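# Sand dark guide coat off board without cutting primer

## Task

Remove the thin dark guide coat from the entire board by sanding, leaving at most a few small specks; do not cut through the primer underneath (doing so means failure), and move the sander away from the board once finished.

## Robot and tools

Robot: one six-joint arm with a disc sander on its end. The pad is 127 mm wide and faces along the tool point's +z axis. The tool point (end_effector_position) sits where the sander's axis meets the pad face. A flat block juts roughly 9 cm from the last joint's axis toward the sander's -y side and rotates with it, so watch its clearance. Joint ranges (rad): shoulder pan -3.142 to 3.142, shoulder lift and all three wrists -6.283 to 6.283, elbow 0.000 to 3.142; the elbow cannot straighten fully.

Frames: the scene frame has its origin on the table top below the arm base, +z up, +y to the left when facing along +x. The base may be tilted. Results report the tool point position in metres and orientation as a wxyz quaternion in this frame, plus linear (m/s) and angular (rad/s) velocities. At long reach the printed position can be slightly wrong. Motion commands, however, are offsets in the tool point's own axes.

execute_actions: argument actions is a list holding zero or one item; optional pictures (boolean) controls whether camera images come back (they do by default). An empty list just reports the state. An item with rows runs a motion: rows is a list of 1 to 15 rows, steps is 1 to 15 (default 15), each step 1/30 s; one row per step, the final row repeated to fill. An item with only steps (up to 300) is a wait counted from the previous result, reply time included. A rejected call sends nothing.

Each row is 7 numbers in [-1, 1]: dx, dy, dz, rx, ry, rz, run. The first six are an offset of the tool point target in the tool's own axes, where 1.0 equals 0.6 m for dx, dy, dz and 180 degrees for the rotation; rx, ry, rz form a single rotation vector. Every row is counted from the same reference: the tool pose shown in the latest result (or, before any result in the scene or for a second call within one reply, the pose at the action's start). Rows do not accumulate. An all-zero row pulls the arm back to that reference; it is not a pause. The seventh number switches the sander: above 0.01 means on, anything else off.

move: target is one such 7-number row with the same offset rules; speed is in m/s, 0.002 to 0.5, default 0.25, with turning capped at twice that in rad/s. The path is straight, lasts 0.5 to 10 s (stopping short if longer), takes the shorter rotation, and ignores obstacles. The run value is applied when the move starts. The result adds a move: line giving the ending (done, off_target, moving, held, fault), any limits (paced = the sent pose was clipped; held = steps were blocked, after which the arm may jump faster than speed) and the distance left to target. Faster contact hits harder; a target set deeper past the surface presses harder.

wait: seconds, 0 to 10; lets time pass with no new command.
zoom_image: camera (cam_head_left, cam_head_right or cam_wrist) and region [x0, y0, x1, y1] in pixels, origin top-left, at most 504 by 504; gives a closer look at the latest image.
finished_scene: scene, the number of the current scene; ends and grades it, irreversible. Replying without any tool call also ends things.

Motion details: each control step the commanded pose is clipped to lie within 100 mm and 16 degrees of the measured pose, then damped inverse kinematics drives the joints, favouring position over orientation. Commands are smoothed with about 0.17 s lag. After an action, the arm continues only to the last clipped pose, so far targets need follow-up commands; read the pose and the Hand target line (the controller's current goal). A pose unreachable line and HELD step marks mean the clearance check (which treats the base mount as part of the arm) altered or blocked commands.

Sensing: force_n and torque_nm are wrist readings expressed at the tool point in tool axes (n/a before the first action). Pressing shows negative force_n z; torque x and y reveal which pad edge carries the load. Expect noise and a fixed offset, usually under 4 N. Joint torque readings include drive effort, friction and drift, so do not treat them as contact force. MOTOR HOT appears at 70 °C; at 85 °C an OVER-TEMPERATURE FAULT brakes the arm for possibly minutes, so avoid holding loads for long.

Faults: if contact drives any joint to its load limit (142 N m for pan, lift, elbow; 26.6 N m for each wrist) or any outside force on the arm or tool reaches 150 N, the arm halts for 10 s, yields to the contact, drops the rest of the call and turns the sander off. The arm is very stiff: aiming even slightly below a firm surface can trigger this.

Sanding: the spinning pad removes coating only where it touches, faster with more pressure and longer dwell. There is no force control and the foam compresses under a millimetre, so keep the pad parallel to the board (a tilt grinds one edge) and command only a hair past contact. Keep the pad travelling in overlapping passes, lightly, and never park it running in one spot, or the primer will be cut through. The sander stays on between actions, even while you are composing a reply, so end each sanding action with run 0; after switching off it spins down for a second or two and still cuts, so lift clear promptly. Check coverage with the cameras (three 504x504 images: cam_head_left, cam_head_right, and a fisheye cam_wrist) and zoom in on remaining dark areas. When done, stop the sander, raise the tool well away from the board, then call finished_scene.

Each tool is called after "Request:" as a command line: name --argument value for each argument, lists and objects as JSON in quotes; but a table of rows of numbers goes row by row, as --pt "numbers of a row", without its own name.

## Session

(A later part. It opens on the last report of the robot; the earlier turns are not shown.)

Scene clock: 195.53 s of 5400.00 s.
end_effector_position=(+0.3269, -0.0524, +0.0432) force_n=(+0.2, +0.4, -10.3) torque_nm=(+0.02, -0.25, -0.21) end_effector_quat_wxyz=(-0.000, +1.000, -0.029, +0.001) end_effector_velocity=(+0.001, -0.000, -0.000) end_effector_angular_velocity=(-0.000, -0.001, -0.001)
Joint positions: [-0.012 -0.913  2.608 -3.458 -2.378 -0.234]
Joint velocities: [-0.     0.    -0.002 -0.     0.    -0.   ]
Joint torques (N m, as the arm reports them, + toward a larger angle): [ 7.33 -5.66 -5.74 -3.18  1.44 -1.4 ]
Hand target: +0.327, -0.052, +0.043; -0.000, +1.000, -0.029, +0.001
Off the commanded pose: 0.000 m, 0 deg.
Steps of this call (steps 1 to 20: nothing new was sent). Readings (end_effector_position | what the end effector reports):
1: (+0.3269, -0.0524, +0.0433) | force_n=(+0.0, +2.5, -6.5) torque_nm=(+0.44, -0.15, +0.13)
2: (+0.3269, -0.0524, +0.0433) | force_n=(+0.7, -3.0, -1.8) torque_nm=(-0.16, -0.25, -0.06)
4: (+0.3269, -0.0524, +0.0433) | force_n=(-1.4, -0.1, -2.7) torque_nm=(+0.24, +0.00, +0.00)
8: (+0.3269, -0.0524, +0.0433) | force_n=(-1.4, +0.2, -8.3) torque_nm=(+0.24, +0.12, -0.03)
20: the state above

Request:
move --target '[0, 0, -0.007, 0, 0, 0, 0]' --speed 0.05

Request:
move --target '[0.4667, 0, 0, 0, 0, 0, 0]' --speed 0.15

Scene clock: 199.27 s of 5400.00 s.
end_effector_position=(+0.3269, -0.0524, +0.0473) force_n=(+2.9, +4.0, -0.2) torque_nm=(+0.47, -0.45, +0.02) end_effector_quat_wxyz=(-0.000, +1.000, -0.029, +0.001) end_effector_velocity=(+0.000, -0.000, +0.001) end_effector_angular_velocity=(-0.000, -0.000, -0.002)
Joint positions: [-0.003 -0.93   2.609 -3.432 -2.38  -0.221]
Joint velocities: [ 0.003 -0.007 -0.     0.01  -0.001  0.005]
Joint torques (N m, as the arm reports them, + toward a larger angle): [ 31.67 -35.23  10.99  -0.54  -1.61   1.3 ]
Hand target: +0.327, -0.052, +0.047; -0.000, +1.000, -0.029, +0.001
Off the commanded pose: 0.000 m, 0 deg.
move: done

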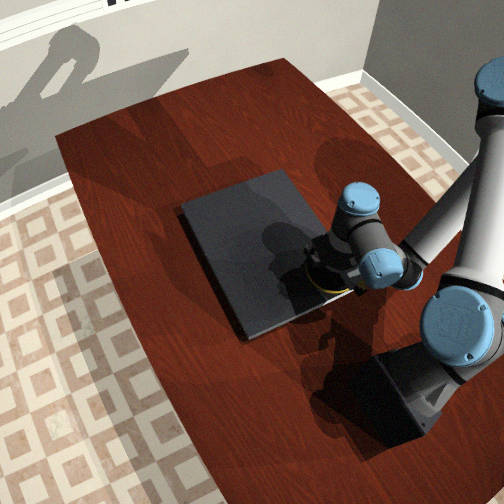

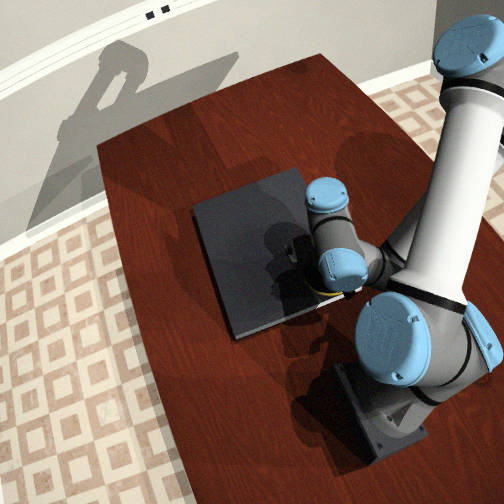

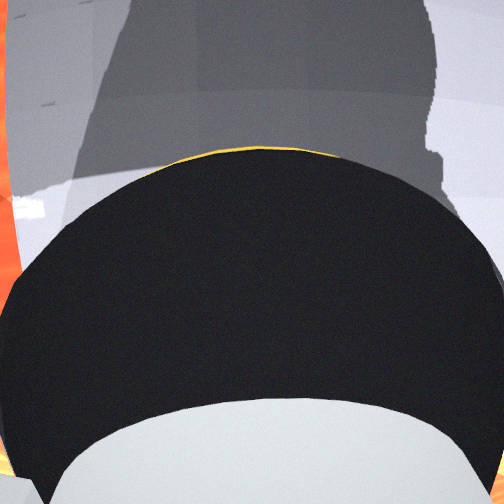

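Scene clock: 201.67 s of 5400.00 s.
end_effector_position=(+0.6062, -0.0683, +0.0480) force_n=(+2.6, +2.4, +1.6) torque_nm=(+0.15, -0.41, +0.16) end_effector_quat_wxyz=(-0.000, +1.000, -0.029, +0.001) end_effector_velocity=(+0.003, -0.000, -0.000) end_effector_angular_velocity=(-0.000, +0.000, -0.001)
Joint positions: [ 0.069 -0.79   1.828 -2.716 -2.39  -0.117]
Joint velocities: [ 0.     0.003 -0.008  0.006 -0.     0.002]
Joint torques (N m, as the arm reports them, + toward a larger angle): [ 47.52 -18.8  -17.76  -0.91  -1.64   1.62]
Hand target: +0.606, -0.068, +0.048; -0.000, +1.000, -0.029, +0.001
Off the commanded pose: 0.000 m, 0 deg.
move: done

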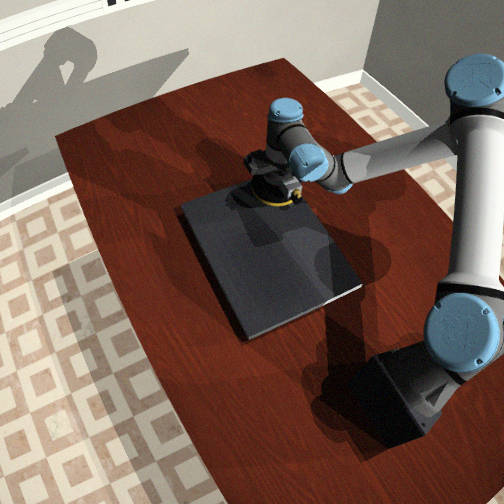

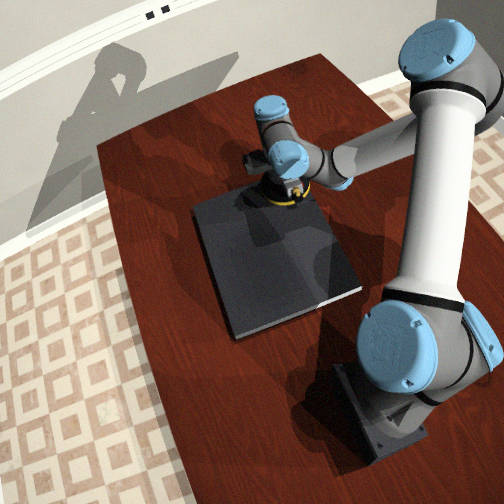

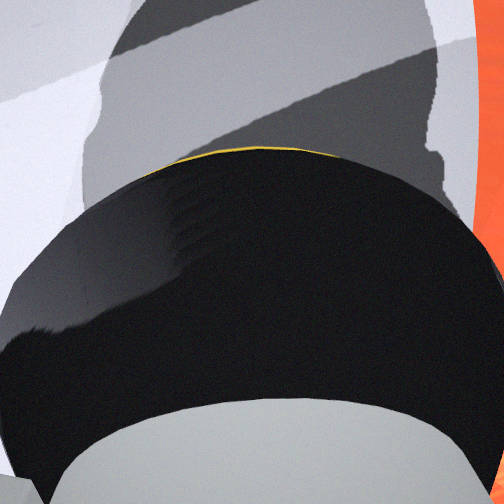

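Request:
execute_actions --actions '[{"rows": [[0, 0, 0.001, 0, 0, 0, 0], [0, 0, 0.002, 0, 0, 0, 0], [0, 0, 0.003, 0, 0, 0, 0], [0, 0, 0.004, 0, 0, 0, 0], [0, 0, 0.0045, 0, 0, 0, 0]], "steps": 15}]' --pictures false

Scene clock: 206.43 s of 5400.00 s.
end_effector_position=(+0.6063, -0.0683, +0.0454) force_n=(+0.3, -0.1, -1.1) torque_nm=(-0.18, -0.09, -0.07) end_effector_quat_wxyz=(-0.000, +1.000, -0.029, +0.001) end_effector_velocity=(-0.001, -0.000, -0.001) end_effector_angular_velocity=(+0.000, +0.002, +0.001)
Joint positions: [ 0.066 -0.786  1.828 -2.723 -2.39  -0.122]
Joint velocities: [-0.002  0.001  0.002 -0.002  0.    -0.002]
Joint torques (N m, as the arm reports them, + toward a larger angle): [ 23.04 -20.91  -1.86  -3.27   1.45  -1.5 ]
Hand target: +0.606, -0.068, +0.045; -0.000, +1.000, -0.029, +0.001
Off the commanded pose: 0.000 m, 0 deg.
Steps of this call (steps 1 to 128: nothing new was sent; steps 129 to 143: all 15 steps of this action). Readings (end_effector_position | what the end effector reports):
129: (+0.6064, -0.0684, +0.0479) | force_n=(-0.3, -2.2, +0.1) torque_nm=(-0.15, -0.05, -0.05)
130: (+0.6064, -0.0683, +0.0479) | force_n=(+3.3, +0.5, +0.5) torque_nm=(+0.23, -0.60, +0.13)
132: (+0.6065, -0.0682, +0.0476) | force_n=(+1.8, -1.5, +0.8) torque_nm=(-0.34, -0.35, +0.02)
136: (+0.6064, -0.0683, +0.0461) | force_n=(+2.1, +1.8, -0.8) torque_nm=(+0.38, -0.25, +0.11)
143: the state above

Request:
execute_actions --actions '[{"rows": [[0, 0, 0.001, 0, 0, 0, 0], [0, 0, 0.002, 0, 0, 0, 0], [0, 0, 0.0025, 0, 0, 0, 0]], "steps": 15}]' --pictures false

Request:
execute_actions --actions '[{"steps": 20}]' --pictures false

Scene clock: 209.37 s of 5400.00 s.
end_effector_position=(+0.6063, -0.0683, +0.0439) force_n=(-2.2, +1.0, -10.9) torque_nm=(+0.20, -0.16, +0.17) end_effector_quat_wxyz=(-0.000, +1.000, -0.029, +0.001) end_effector_velocity=(+0.000, -0.000, +0.000) end_effector_angular_velocity=(-0.000, -0.001, -0.001)
Joint positions: [ 0.064 -0.784  1.828 -2.728 -2.39  -0.125]
Joint velocities: [ 0.    -0.    -0.001 -0.001  0.     0.   ]
Joint torques (N m, as the arm reports them, + toward a larger angle): [ 18.31 -16.04  -3.51  -3.27   1.4   -1.49]
Hand target: +0.606, -0.068, +0.044; -0.000, +1.000, -0.029, +0.001
Off the commanded pose: 0.000 m, 0 deg.
Steps of this call (steps 1 to 73: nothing new was sent; steps 74 to 88: all 15 steps of this action). Readings (end_effector_position | what the end effector reports):
74: (+0.6062, -0.0683, +0.0453) | force_n=(+1.0, -0.4, +0.7) torque_nm=(+0.13, -0.19, +0.18)
75: (+0.6062, -0.0683, +0.0452) | force_n=(+1.6, +0.2, -2.4) torque_nm=(+0.17, -0.57, +0.02)
77: (+0.6062, -0.0683, +0.0447) | force_n=(+1.2, -1.7, +1.7) torque_nm=(-0.25, -0.05, -0.06)
81: (+0.6063, -0.0683, +0.0441) | force_n=(-1.3, +1.3, -0.8) torque_nm=(+0.23, +0.15, +0.09)
88: the state above

Scene clock: 210.03 s of 5400.00 s.
end_effector_position=(+0.6063, -0.0683, +0.0439) force_n=(-0.4, -2.6, -11.9) torque_nm=(-0.11, -0.39, -0.10) end_effector_quat_wxyz=(-0.000, +1.000, -0.029, +0.001) end_effector_velocity=(-0.001, +0.001, -0.001) end_effector_angular_velocity=(+0.000, +0.002, +0.002)
Joint positions: [ 0.064 -0.784  1.828 -2.728 -2.39  -0.125]
Joint velocities: [ 0.     0.001  0.002 -0.    -0.    -0.   ]
Joint torques (N m, as the arm reports them, + toward a larger angle): [ 16.88 -16.26  -4.06  -3.08   1.46  -1.55]
Hand target: +0.606, -0.068, +0.044; -0.000, +1.000, -0.029, +0.001
Off the commanded pose: 0.000 m, 0 deg.
Steps of this call (steps 1 to 20: nothing new was sent). Readings (end_effector_position | what the end effector reports):
1: (+0.6063, -0.0683, +0.0439) | force_n=(-0.7, +2.2, -11.7) torque_nm=(+0.38, -0.28, -0.12)
2: (+0.6063, -0.0683, +0.0439) | force_n=(+1.5, +1.4, -9.7) torque_nm=(+0.34, -0.68, -0.12)
4: (+0.6063, -0.0683, +0.0439) | force_n=(-0.3, +1.6, -11.6) torque_nm=(+0.32, -0.39, -0.13)
8: (+0.6063, -0.0683, +0.0439) | force_n=(-2.7, +2.1, -12.4) torque_nm=(+0.43, -0.17, -0.06)
20: the state above

Request:
move --target '[0, 0, -0.005, 0, 0, 0, 0]' --speed 0.05

Request:
move --target '[0, -0.3167, 0, 0, 0, 0, 0]' --speed 0.15

Scene clock: 213.60 s of 5400.00 s.
end_effector_position=(+0.6062, -0.0683, +0.0467) force_n=(-2.1, +2.0, -2.1) torque_nm=(+0.20, +0.00, +0.07) end_effector_quat_wxyz=(-0.000, +1.000, -0.029, +0.001) end_effector_velocity=(-0.001, +0.001, +0.000) end_effector_angular_velocity=(+0.000, +0.002, +0.002)
Joint positions: [ 0.068 -0.788  1.828 -2.719 -2.39  -0.119]
Joint velocities: [ 0.001 -0.     0.001  0.003 -0.     0.001]
Joint torques (N m, as the arm reports them, + toward a larger angle): [ 50.04 -49.11 -16.04  -1.08  -1.58   1.36]
Hand target: +0.606, -0.068, +0.047; -0.000, +1.000, -0.029, +0.001
Off the commanded pose: 0.000 m, 0 deg.
move: done

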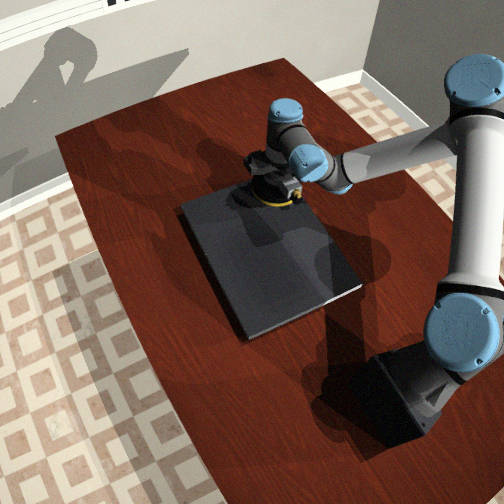

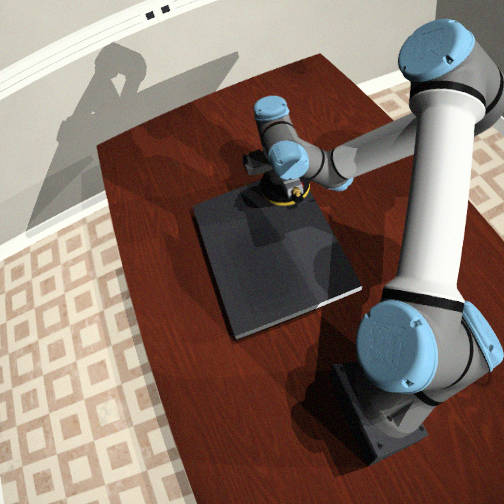

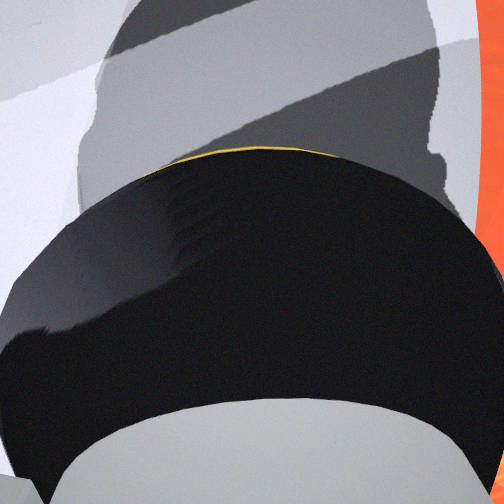

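Scene clock: 215.37 s of 5400.00 s.
end_effector_position=(+0.6169, +0.1212, +0.0467) force_n=(+0.0, +2.4, +0.9) torque_nm=(+0.47, -0.07, +0.09) end_effector_quat_wxyz=(-0.000, +1.000, -0.029, +0.001) end_effector_velocity=(+0.001, +0.002, +0.001) end_effector_angular_velocity=(-0.000, -0.000, -0.000)
Joint positions: [ 0.277 -0.502  1.653 -2.605 -2.389  0.189]
Joint velocities: [ 0.003  0.003 -0.005  0.004  0.     0.003]
Joint torques (N m, as the arm reports them, + toward a larger angle): [ 49.38 -24.31 -20.29  -0.75   1.5    2.08]
Hand target: +0.617, +0.121, +0.047; -0.000, +1.000, -0.029, +0.001
Off the commanded pose: 0.000 m, 0 deg.
move: done

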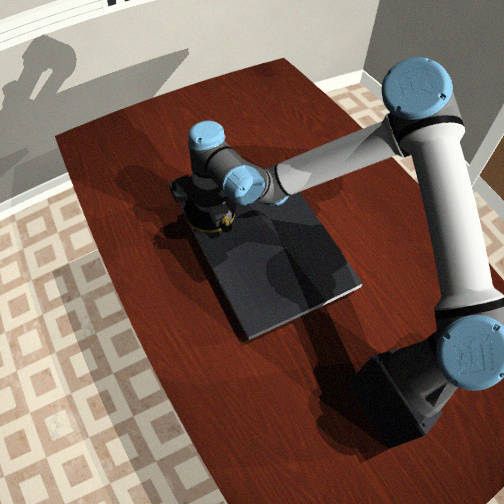

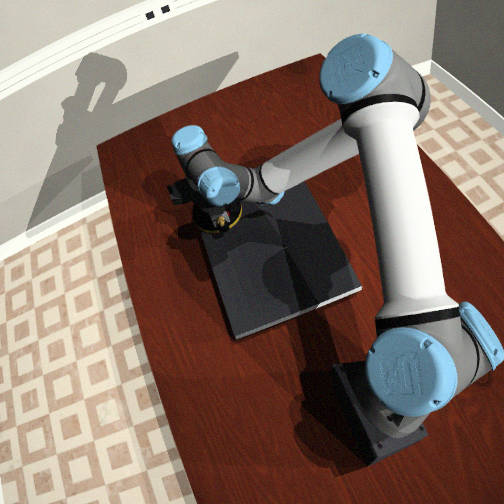

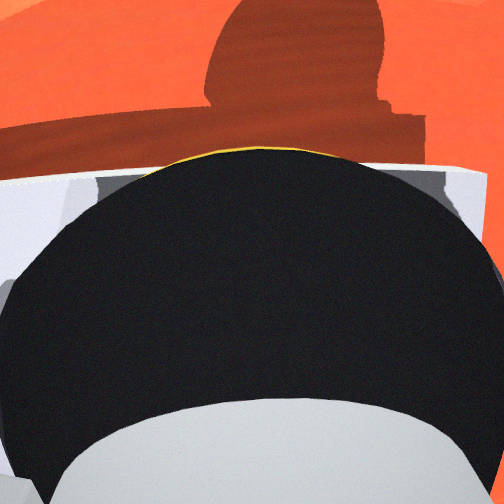

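Request:
execute_actions --actions '[{"rows": [[0, 0, 0.001, 0, 0, 0.002, 0], [0, 0, 0.002, 0, 0, 0.0033, 0], [0, 0, 0.003, 0, 0, 0.0033, 0], [0, 0, 0.0035, 0, 0, 0.0033, 0]], "steps": 15}]' --pictures false

Scene clock: 228.60 s of 5400.00 s.
end_effector_position=(+0.6169, +0.1212, +0.0447) force_n=(+3.2, -1.2, +0.4) torque_nm=(-0.01, -0.48, +0.09) end_effector_quat_wxyz=(-0.000, +0.999, -0.034, +0.001) end_effector_velocity=(-0.000, -0.001, -0.000) end_effector_angular_velocity=(+0.000, +0.000, -0.002)
Joint positions: [ 0.275 -0.499  1.653 -2.611 -2.39   0.195]
Joint velocities: [-0.001 -0.001  0.001 -0.001 -0.     0.001]
Joint torques (N m, as the arm reports them, + toward a larger angle): [ 23.61 -24.04  -3.61  -3.33  -1.59   1.52]
Hand target: +0.617, +0.121, +0.045; -0.000, +0.999, -0.034, +0.001
Off the commanded pose: 0.000 m, 0 deg.
Steps of this call (steps 1 to 382: nothing new was sent; steps 383 to 397: all 15 steps of this action). Readings (end_effector_position | what the end effector reports):
383: (+0.6169, +0.1214, +0.0467) | force_n=(+3.8, -0.3, +4.0) torque_nm=(+0.05, -0.61, +0.02)
384: (+0.6169, +0.1214, +0.0467) | force_n=(-1.2, +1.3, -0.7) torque_nm=(+0.18, +0.17, +0.11)
386: (+0.6170, +0.1215, +0.0464) | force_n=(+2.9, +2.4, -0.3) torque_nm=(+0.26, -0.54, +0.15)
390: (+0.6170, +0.1213, +0.0452) | force_n=(+2.5, -2.8, +2.0) torque_nm=(-0.33, -0.49, +0.02)
397: the state above

Request:
execute_actions --actions '[{"rows": [[0, 0, 0.001, 0, 0, 0, 0], [0, 0, 0.0017, 0, 0, 0, 0]], "steps": 15}]' --pictures false

Request:
execute_actions --actions '[{"steps": 20}]' --pictures false

Scene clock: 231.23 s of 5400.00 s.
end_effector_position=(+0.6169, +0.1212, +0.0438) force_n=(-2.2, +0.2, -19.2) torque_nm=(-0.11, -0.36, -0.17) end_effector_quat_wxyz=(-0.000, +0.999, -0.034, +0.001) end_effector_velocity=(-0.001, +0.001, -0.001) end_effector_angular_velocity=(-0.000, +0.002, +0.003)
Joint positions: [ 0.274 -0.498  1.653 -2.613 -2.39   0.194]
Joint velocities: [-0.     0.002  0.002 -0.    -0.    -0.001]
Joint torques (N m, as the arm reports them, + toward a larger angle): [ 15.78 -15.98  -5.54  -2.91  -1.53  -1.56]
Hand target: +0.617, +0.121, +0.044; -0.000, +0.999, -0.034, +0.001
Off the commanded pose: 0.000 m, 0 deg.
Steps of this call (steps 1 to 64: nothing new was sent; steps 65 to 79: all 15 steps of this action). Readings (end_effector_position | what the end effector reports):
65: (+0.6169, +0.1212, +0.0446) | force_n=(-0.1, +4.8, +0.8) torque_nm=(+0.68, -0.09, -0.03)
66: (+0.6169, +0.1212, +0.0445) | force_n=(-1.4, +1.5, -0.4) torque_nm=(+0.25, +0.03, -0.02)
68: (+0.6169, +0.1212, +0.0442) | force_n=(+0.8, +1.9, -3.7) torque_nm=(+0.23, -0.27, +0.08)
72: (+0.6169, +0.1212, +0.0439) | force_n=(-0.8, +4.6, -12.3) torque_nm=(+0.54, -0.47, +0.02)
79: the state above

Scene clock: 231.90 s of 5400.00 s.
end_effector_position=(+0.6169, +0.1212, +0.0437) force_n=(-0.4, +1.5, -20.7) torque_nm=(+0.12, -0.64, -0.08) end_effector_quat_wxyz=(-0.000, +0.999, -0.034, +0.001) end_effector_velocity=(-0.000, -0.000, -0.000) end_effector_angular_velocity=(-0.000, +0.001, -0.001)
Joint positions: [ 0.274 -0.497  1.653 -2.613 -2.39   0.194]
Joint velocities: [-0.001  0.    -0.     0.    -0.     0.   ]
Joint torques (N m, as the arm reports them, + toward a larger angle): [ 14.63 -14.26  -8.19  -2.7   -1.45  -1.55]
Hand target: +0.617, +0.121, +0.044; -0.000, +0.999, -0.034, +0.001
Off the commanded pose: 0.000 m, 0 deg.
Steps of this call (steps 1 to 20: nothing new was sent). Readings (end_effector_position | what the end effector reports):
1: (+0.6169, +0.1212, +0.0437) | force_n=(-2.9, +0.1, -20.3) torque_nm=(-0.12, -0.17, +0.02)
2: (+0.6169, +0.1212, +0.0437) | force_n=(-0.3, +2.7, -19.3) torque_nm=(+0.18, -0.69, -0.15)
4: (+0.6169, +0.1212, +0.0437) | force_n=(+0.5, +0.5, -18.0) torque_nm=(-0.11, -0.65, +0.08)
8: (+0.6169, +0.1212, +0.0437) | force_n=(-0.9, +1.7, -23.4) torque_nm=(+0.13, -0.44, -0.01)
20: the state above

Request:
move --target '[0.07, -0.0467, -0.003, 0, 0, 0, 0]' --speed 0.08

Scene clock: 263.33 s of 5400.00 s.
end_effector_position=(+0.6605, +0.1463, +0.0456) force_n=(-1.3, +1.0, -3.0) torque_nm=(+0.16, +0.12, +0.09) end_effector_quat_wxyz=(-0.000, +0.999, -0.034, +0.001) end_effector_velocity=(+0.002, +0.001, +0.001) end_effector_angular_velocity=(-0.000, -0.000, -0.001)
Joint positions: [ 0.295 -0.414  1.478 -2.499 -2.387  0.225]
Joint velocities: [ 0.002  0.003 -0.008  0.006 -0.     0.002]
Joint torques (N m, as the arm reports them, + toward a larger angle): [ 50.26 -24.36 -19.56  -1.03   0.71   1.72]
Hand target: +0.661, +0.146, +0.046; -0.000, +0.999, -0.034, +0.001
Off the commanded pose: 0.000 m, 0 deg.
move: done

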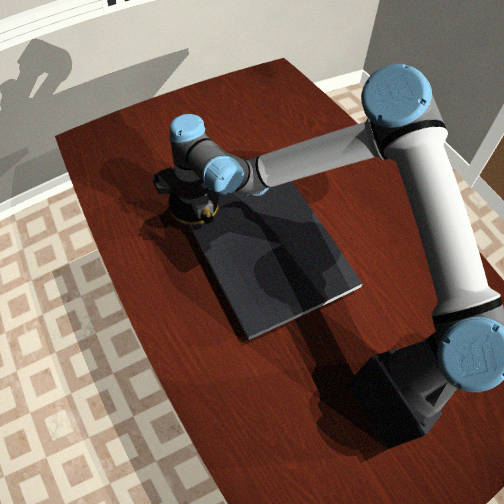

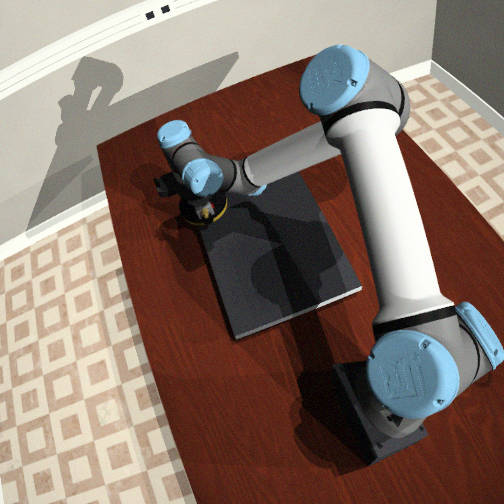

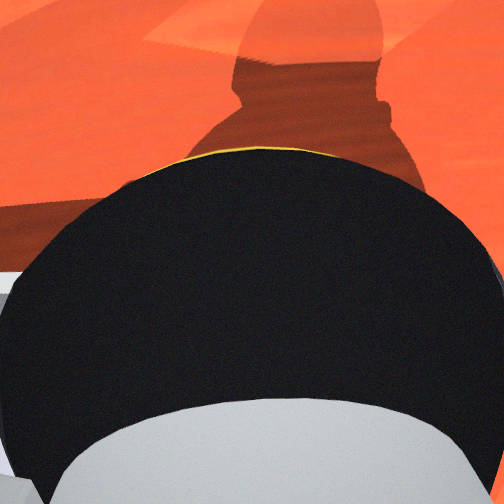

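Request:
move --target '[0, 0, 0.00283, 0, 0, 0, 1]' --speed 0.01

Request:
move --target '[-0.6167, 0, 0.0003, 0, 0, 0, 1]' --speed 0.08

Request:
move --target '[0, 0, -0.005, 0, 0, 0, 0]' --speed 0.05

Scene clock: 267.17 s of 5400.00 s.
end_effector_position=(+0.6605, +0.1463, +0.0440) force_n=(+3.8, -0.6, -9.5) torque_nm=(-0.01, -0.57, -0.20) end_effector_quat_wxyz=(-0.000, +0.999, -0.034, +0.001) end_effector_velocity=(-0.000, -0.000, -0.001) end_effector_angular_velocity=(-0.000, +0.001, -0.001)
Joint positions: [ 0.294 -0.412  1.478 -2.503 -2.387  0.222]
Joint velocities: [-0.001  0.001  0.    -0.002 -0.    -0.   ]
Joint torques (N m, as the arm reports them, + toward a larger angle): [ 21.52 -22.12  -1.44  -3.22  -1.23  -1.46]
Hand target: +0.660, +0.146, +0.044; -0.000, +0.999, -0.034, +0.001
Off the commanded pose: 0.000 m, 0 deg.
move: done

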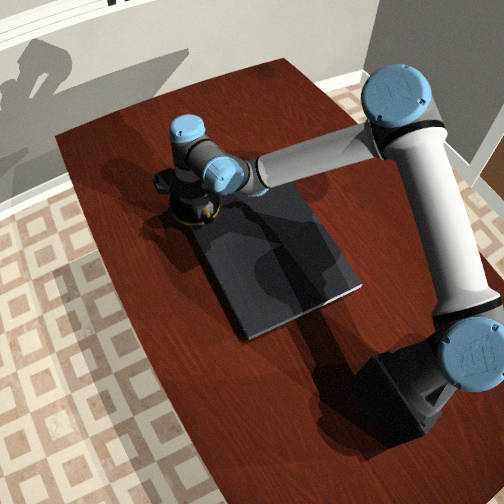

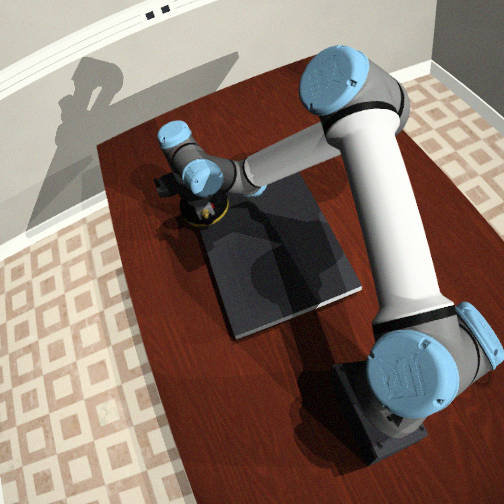

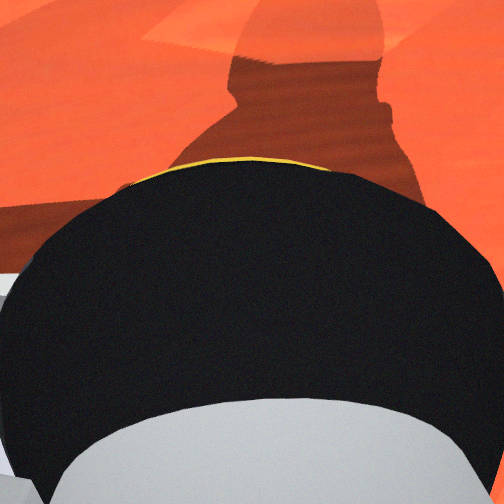

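Scene clock: 272.47 s of 5400.00 s.
end_effector_position=(+0.2915, +0.1710, +0.0428) force_n=(+2.0, -3.6, -15.3) torque_nm=(-0.77, +0.26, -0.02) end_effector_quat_wxyz=(+0.000, +0.999, -0.034, +0.001) end_effector_velocity=(-0.002, -0.000, -0.000) end_effector_angular_velocity=(-0.001, +0.000, +0.000)
Joint positions: [ 0.463 -0.497  2.403 -3.172 -2.351  0.459]
Joint velocities: [ 0.002  0.002  0.005 -0.005 -0.     0.002]
Joint torques (N m, as the arm reports them, + toward a larger angle): [32.84 -6.66  8.72 -2.82  1.62  1.19]
Hand target: +0.291, +0.171, +0.043; +0.000, +0.999, -0.034, +0.001
Off the commanded pose: 0.000 m, 0 deg.
move: done

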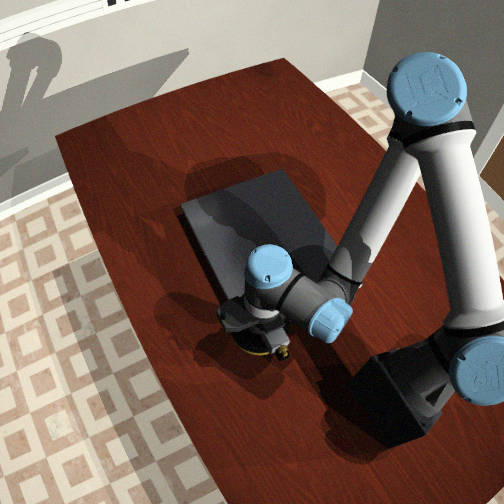

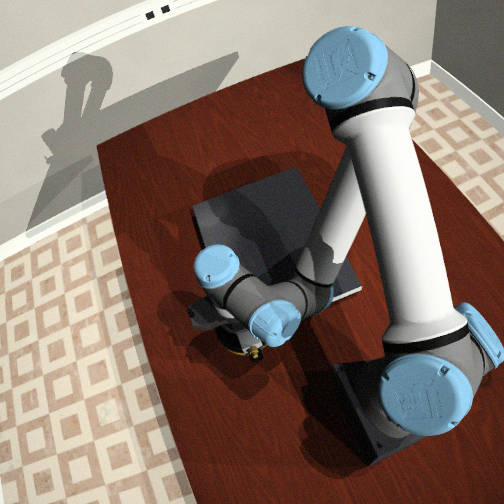

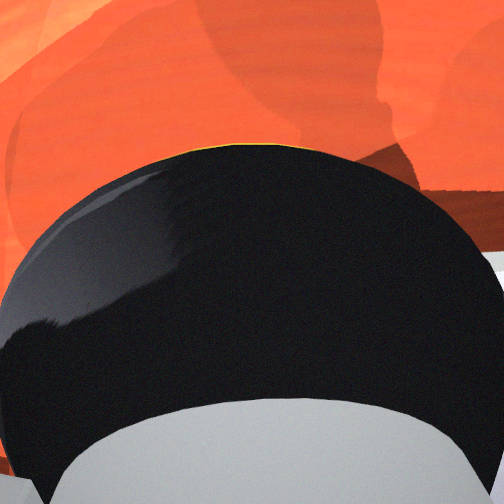

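Scene clock: 273.40 s of 5400.00 s.
end_effector_position=(+0.2913, +0.1710, +0.0457) force_n=(+0.1, -0.7, -1.4) torque_nm=(+0.03, -0.03, +0.17) end_effector_quat_wxyz=(+0.000, +0.999, -0.034, +0.001) end_effector_velocity=(-0.001, -0.000, +0.001) end_effector_angular_velocity=(-0.000, +0.002, +0.002)
Joint positions: [ 0.469 -0.507  2.404 -3.157 -2.349  0.468]
Joint velocities: [ 0.002 -0.002  0.001  0.005  0.001  0.002]
Joint torques (N m, as the arm reports them, + toward a larger angle): [ 33.7  -38.64   5.75  -0.9    1.74   1.53]
Hand target: +0.291, +0.171, +0.046; +0.000, +0.999, -0.034, +0.001
Off the commanded pose: 0.000 m, 0 deg.
move: done

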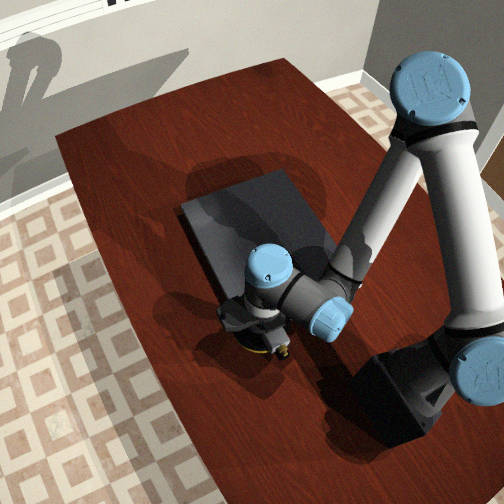

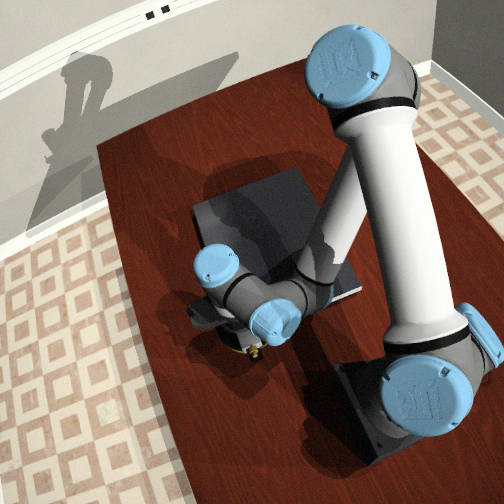

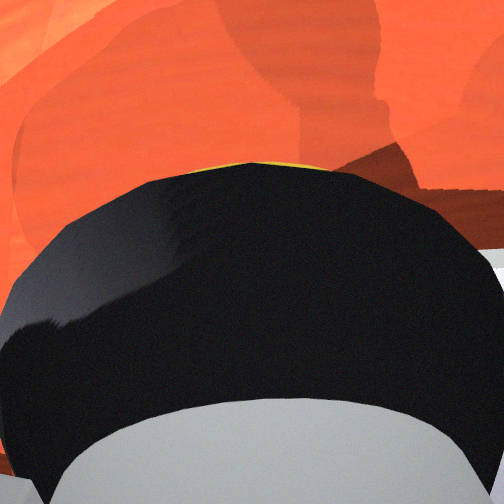

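Request:
zoom_image --camera "cam_head_left" --region '[160, 150, 400, 360]'

Region (160, 150, 400, 360) of cam_head_left's 504x504 image, scaled by 2.100, with more detail than that image has; it fills the top 441 rows of this view, and the rest is white.

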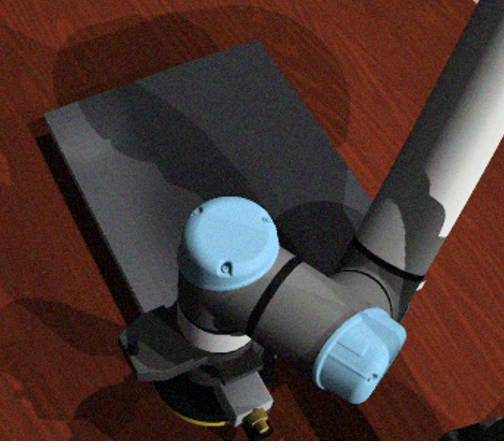

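Request:
move --target '[0, 0.1333, 0.0025, 0, 0, 0, 0]' --speed 0.1

Request:
move --target '[0, 0, 0.00333, 0, 0, 0, 1]' --speed 0.01

Request:
move --target '[0.6167, 0, 0, 0, 0, 0, 1]' --speed 0.05

Request:
move --target '[0, 0, -0.005, 0, 0, 0, 0]' --speed 0.05

Scene clock: 291.40 s of 5400.00 s.
end_effector_position=(+0.2860, +0.0914, +0.0442) force_n=(+0.3, -1.0, -0.4) torque_nm=(-0.09, -0.03, -0.06) end_effector_quat_wxyz=(+0.000, +0.999, -0.034, +0.001) end_effector_velocity=(+0.000, -0.002, -0.000) end_effector_angular_velocity=(+0.001, -0.002, -0.000)
Joint positions: [ 0.304 -0.602  2.552 -3.375 -2.386  0.237]
Joint velocities: [-0.004 -0.001  0.003 -0.009 -0.    -0.008]
Joint torques (N m, as the arm reports them, + toward a larger angle): [  9.71 -37.27   9.56  -3.31   0.68  -1.64]
Hand target: +0.286, +0.091, +0.044; -0.000, +0.999, -0.034, +0.001
Off the commanded pose: 0.000 m, 0 deg.
move: done

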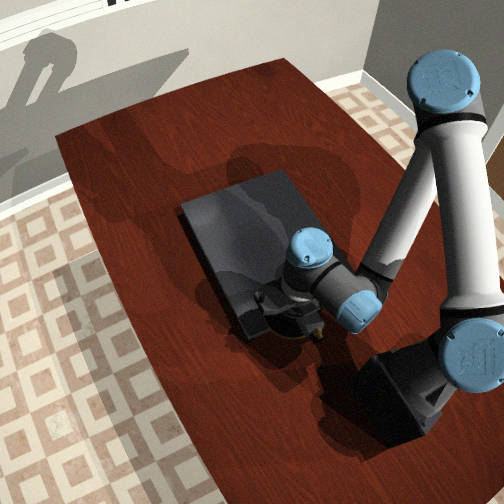

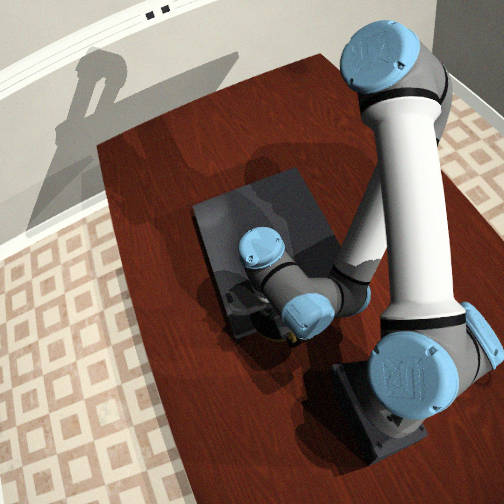

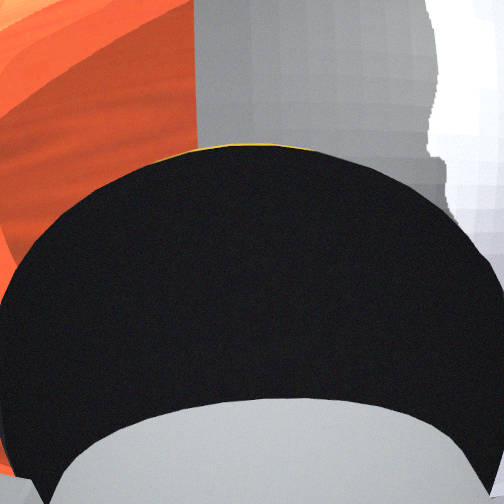

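Scene clock: 292.10 s of 5400.00 s.
end_effector_position=(+0.2860, +0.0914, +0.0423) force_n=(+1.7, +5.0, -29.0) torque_nm=(+0.63, -0.17, -0.12) end_effector_quat_wxyz=(+0.000, +0.999, -0.034, +0.001) end_effector_velocity=(-0.002, +0.000, -0.001) end_effector_angular_velocity=(-0.000, +0.003, +0.003)
Joint positions: [ 0.299 -0.594  2.551 -3.388 -2.387  0.23 ]
Joint velocities: [-0.002  0.004  0.002 -0.004 -0.    -0.002]
Joint torques (N m, as the arm reports them, + toward a larger angle): [-0.4   0.65 -8.16 -1.38 -0.58 -0.97]
Hand target: +0.286, +0.091, +0.042; +0.000, +0.999, -0.034, +0.001
Off the commanded pose: 0.000 m, 0 deg.
move: done

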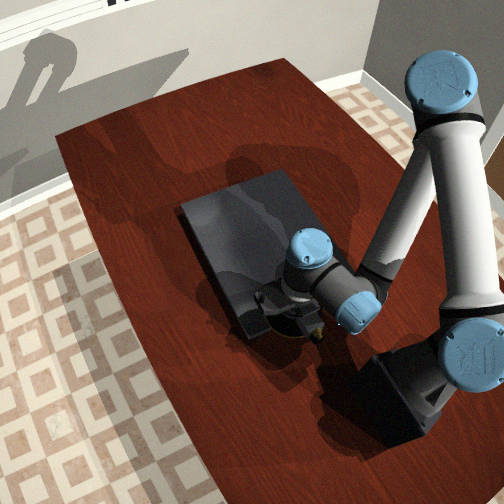

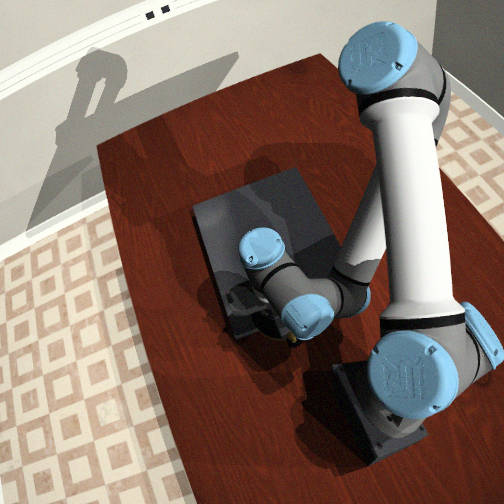

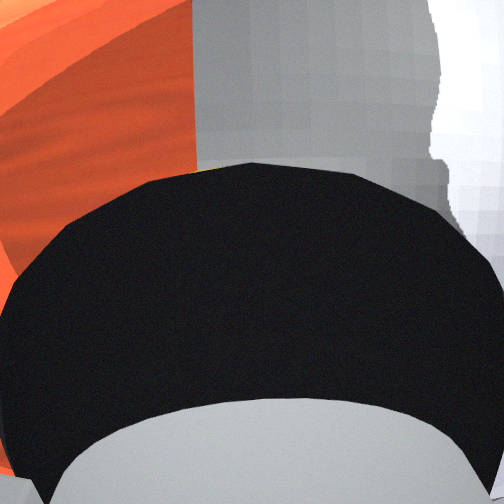

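Scene clock: 300.13 s of 5400.00 s.
end_effector_position=(+0.6550, +0.0666, +0.0432) force_n=(+2.1, -1.0, -28.3) torque_nm=(+0.16, -0.24, -0.28) end_effector_quat_wxyz=(-0.000, +0.999, -0.034, +0.001) end_effector_velocity=(+0.002, +0.000, -0.000) end_effector_angular_velocity=(+0.000, +0.000, +0.000)
Joint positions: [ 0.213 -0.536  1.589 -2.576 -2.395  0.104]
Joint velocities: [ 0.     0.003 -0.006  0.004  0.    -0.   ]
Joint torques (N m, as the arm reports them, + toward a larger angle): [  9.5   -9.97 -14.07   0.77  -0.76   0.23]
Hand target: +0.655, +0.067, +0.043; -0.000, +0.999, -0.034, +0.001
Off the commanded pose: 0.000 m, 0 deg.
move: done

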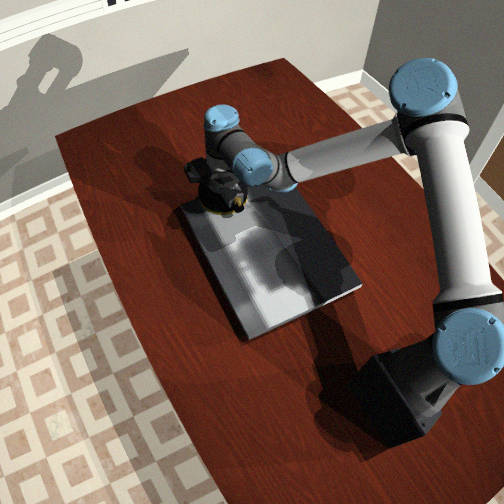

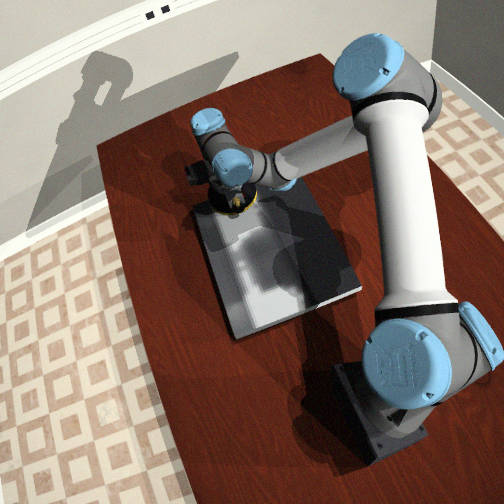

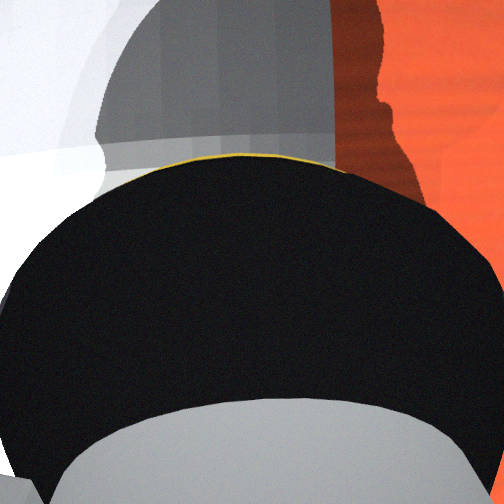

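Scene clock: 301.07 s of 5400.00 s.
end_effector_position=(+0.6551, +0.0666, +0.0460) force_n=(+2.2, +0.6, -1.2) torque_nm=(+0.23, -0.32, +0.01) end_effector_quat_wxyz=(-0.000, +0.999, -0.034, +0.001) end_effector_velocity=(-0.000, +0.000, +0.001) end_effector_angular_velocity=(-0.000, -0.000, +0.000)
Joint positions: [ 0.216 -0.54   1.588 -2.568 -2.395  0.108]
Joint velocities: [ 0.001 -0.001  0.001  0.002 -0.     0.002]
Joint torques (N m, as the arm reports them, + toward a larger angle): [ 48.87 -51.86 -19.51  -1.12   1.31   1.73]
Hand target: +0.655, +0.067, +0.046; -0.000, +0.999, -0.034, +0.001
Off the commanded pose: 0.000 m, 0 deg.
move: done

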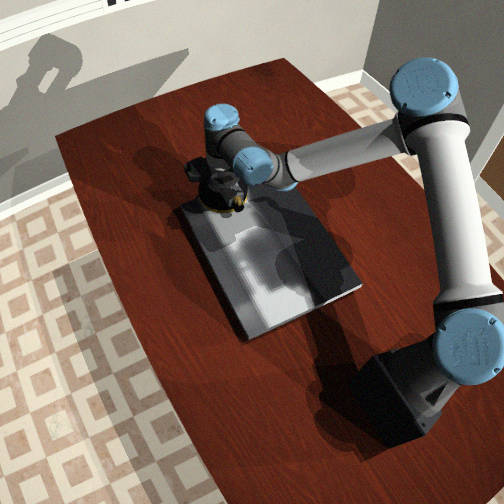

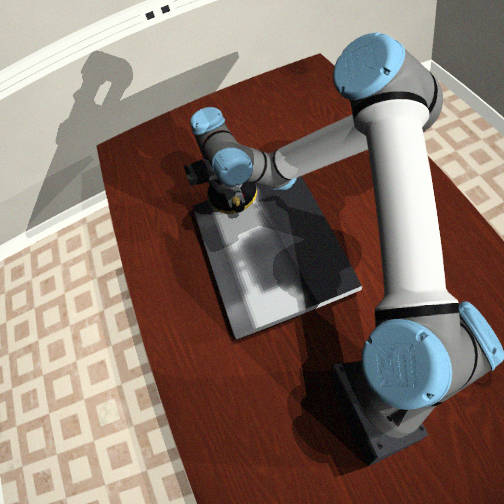

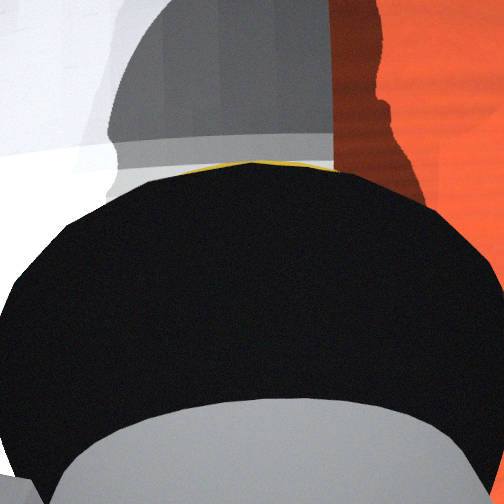

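Request:
zoom_image --camera "cam_head_left" --region '[160, 150, 400, 360]'

Region (160, 150, 400, 360) of cam_head_left's 504x504 image, scaled by 2.100, with more detail than that image has; it fills the top 441 rows of this view, and the rest is white.

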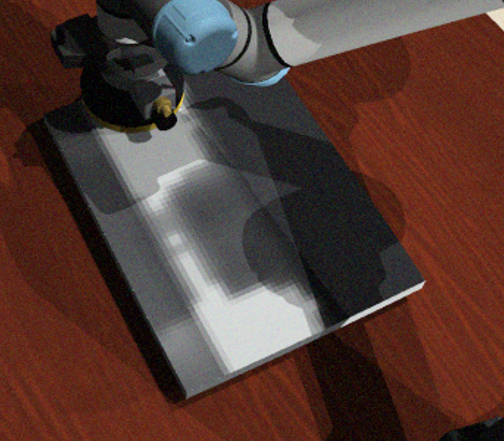

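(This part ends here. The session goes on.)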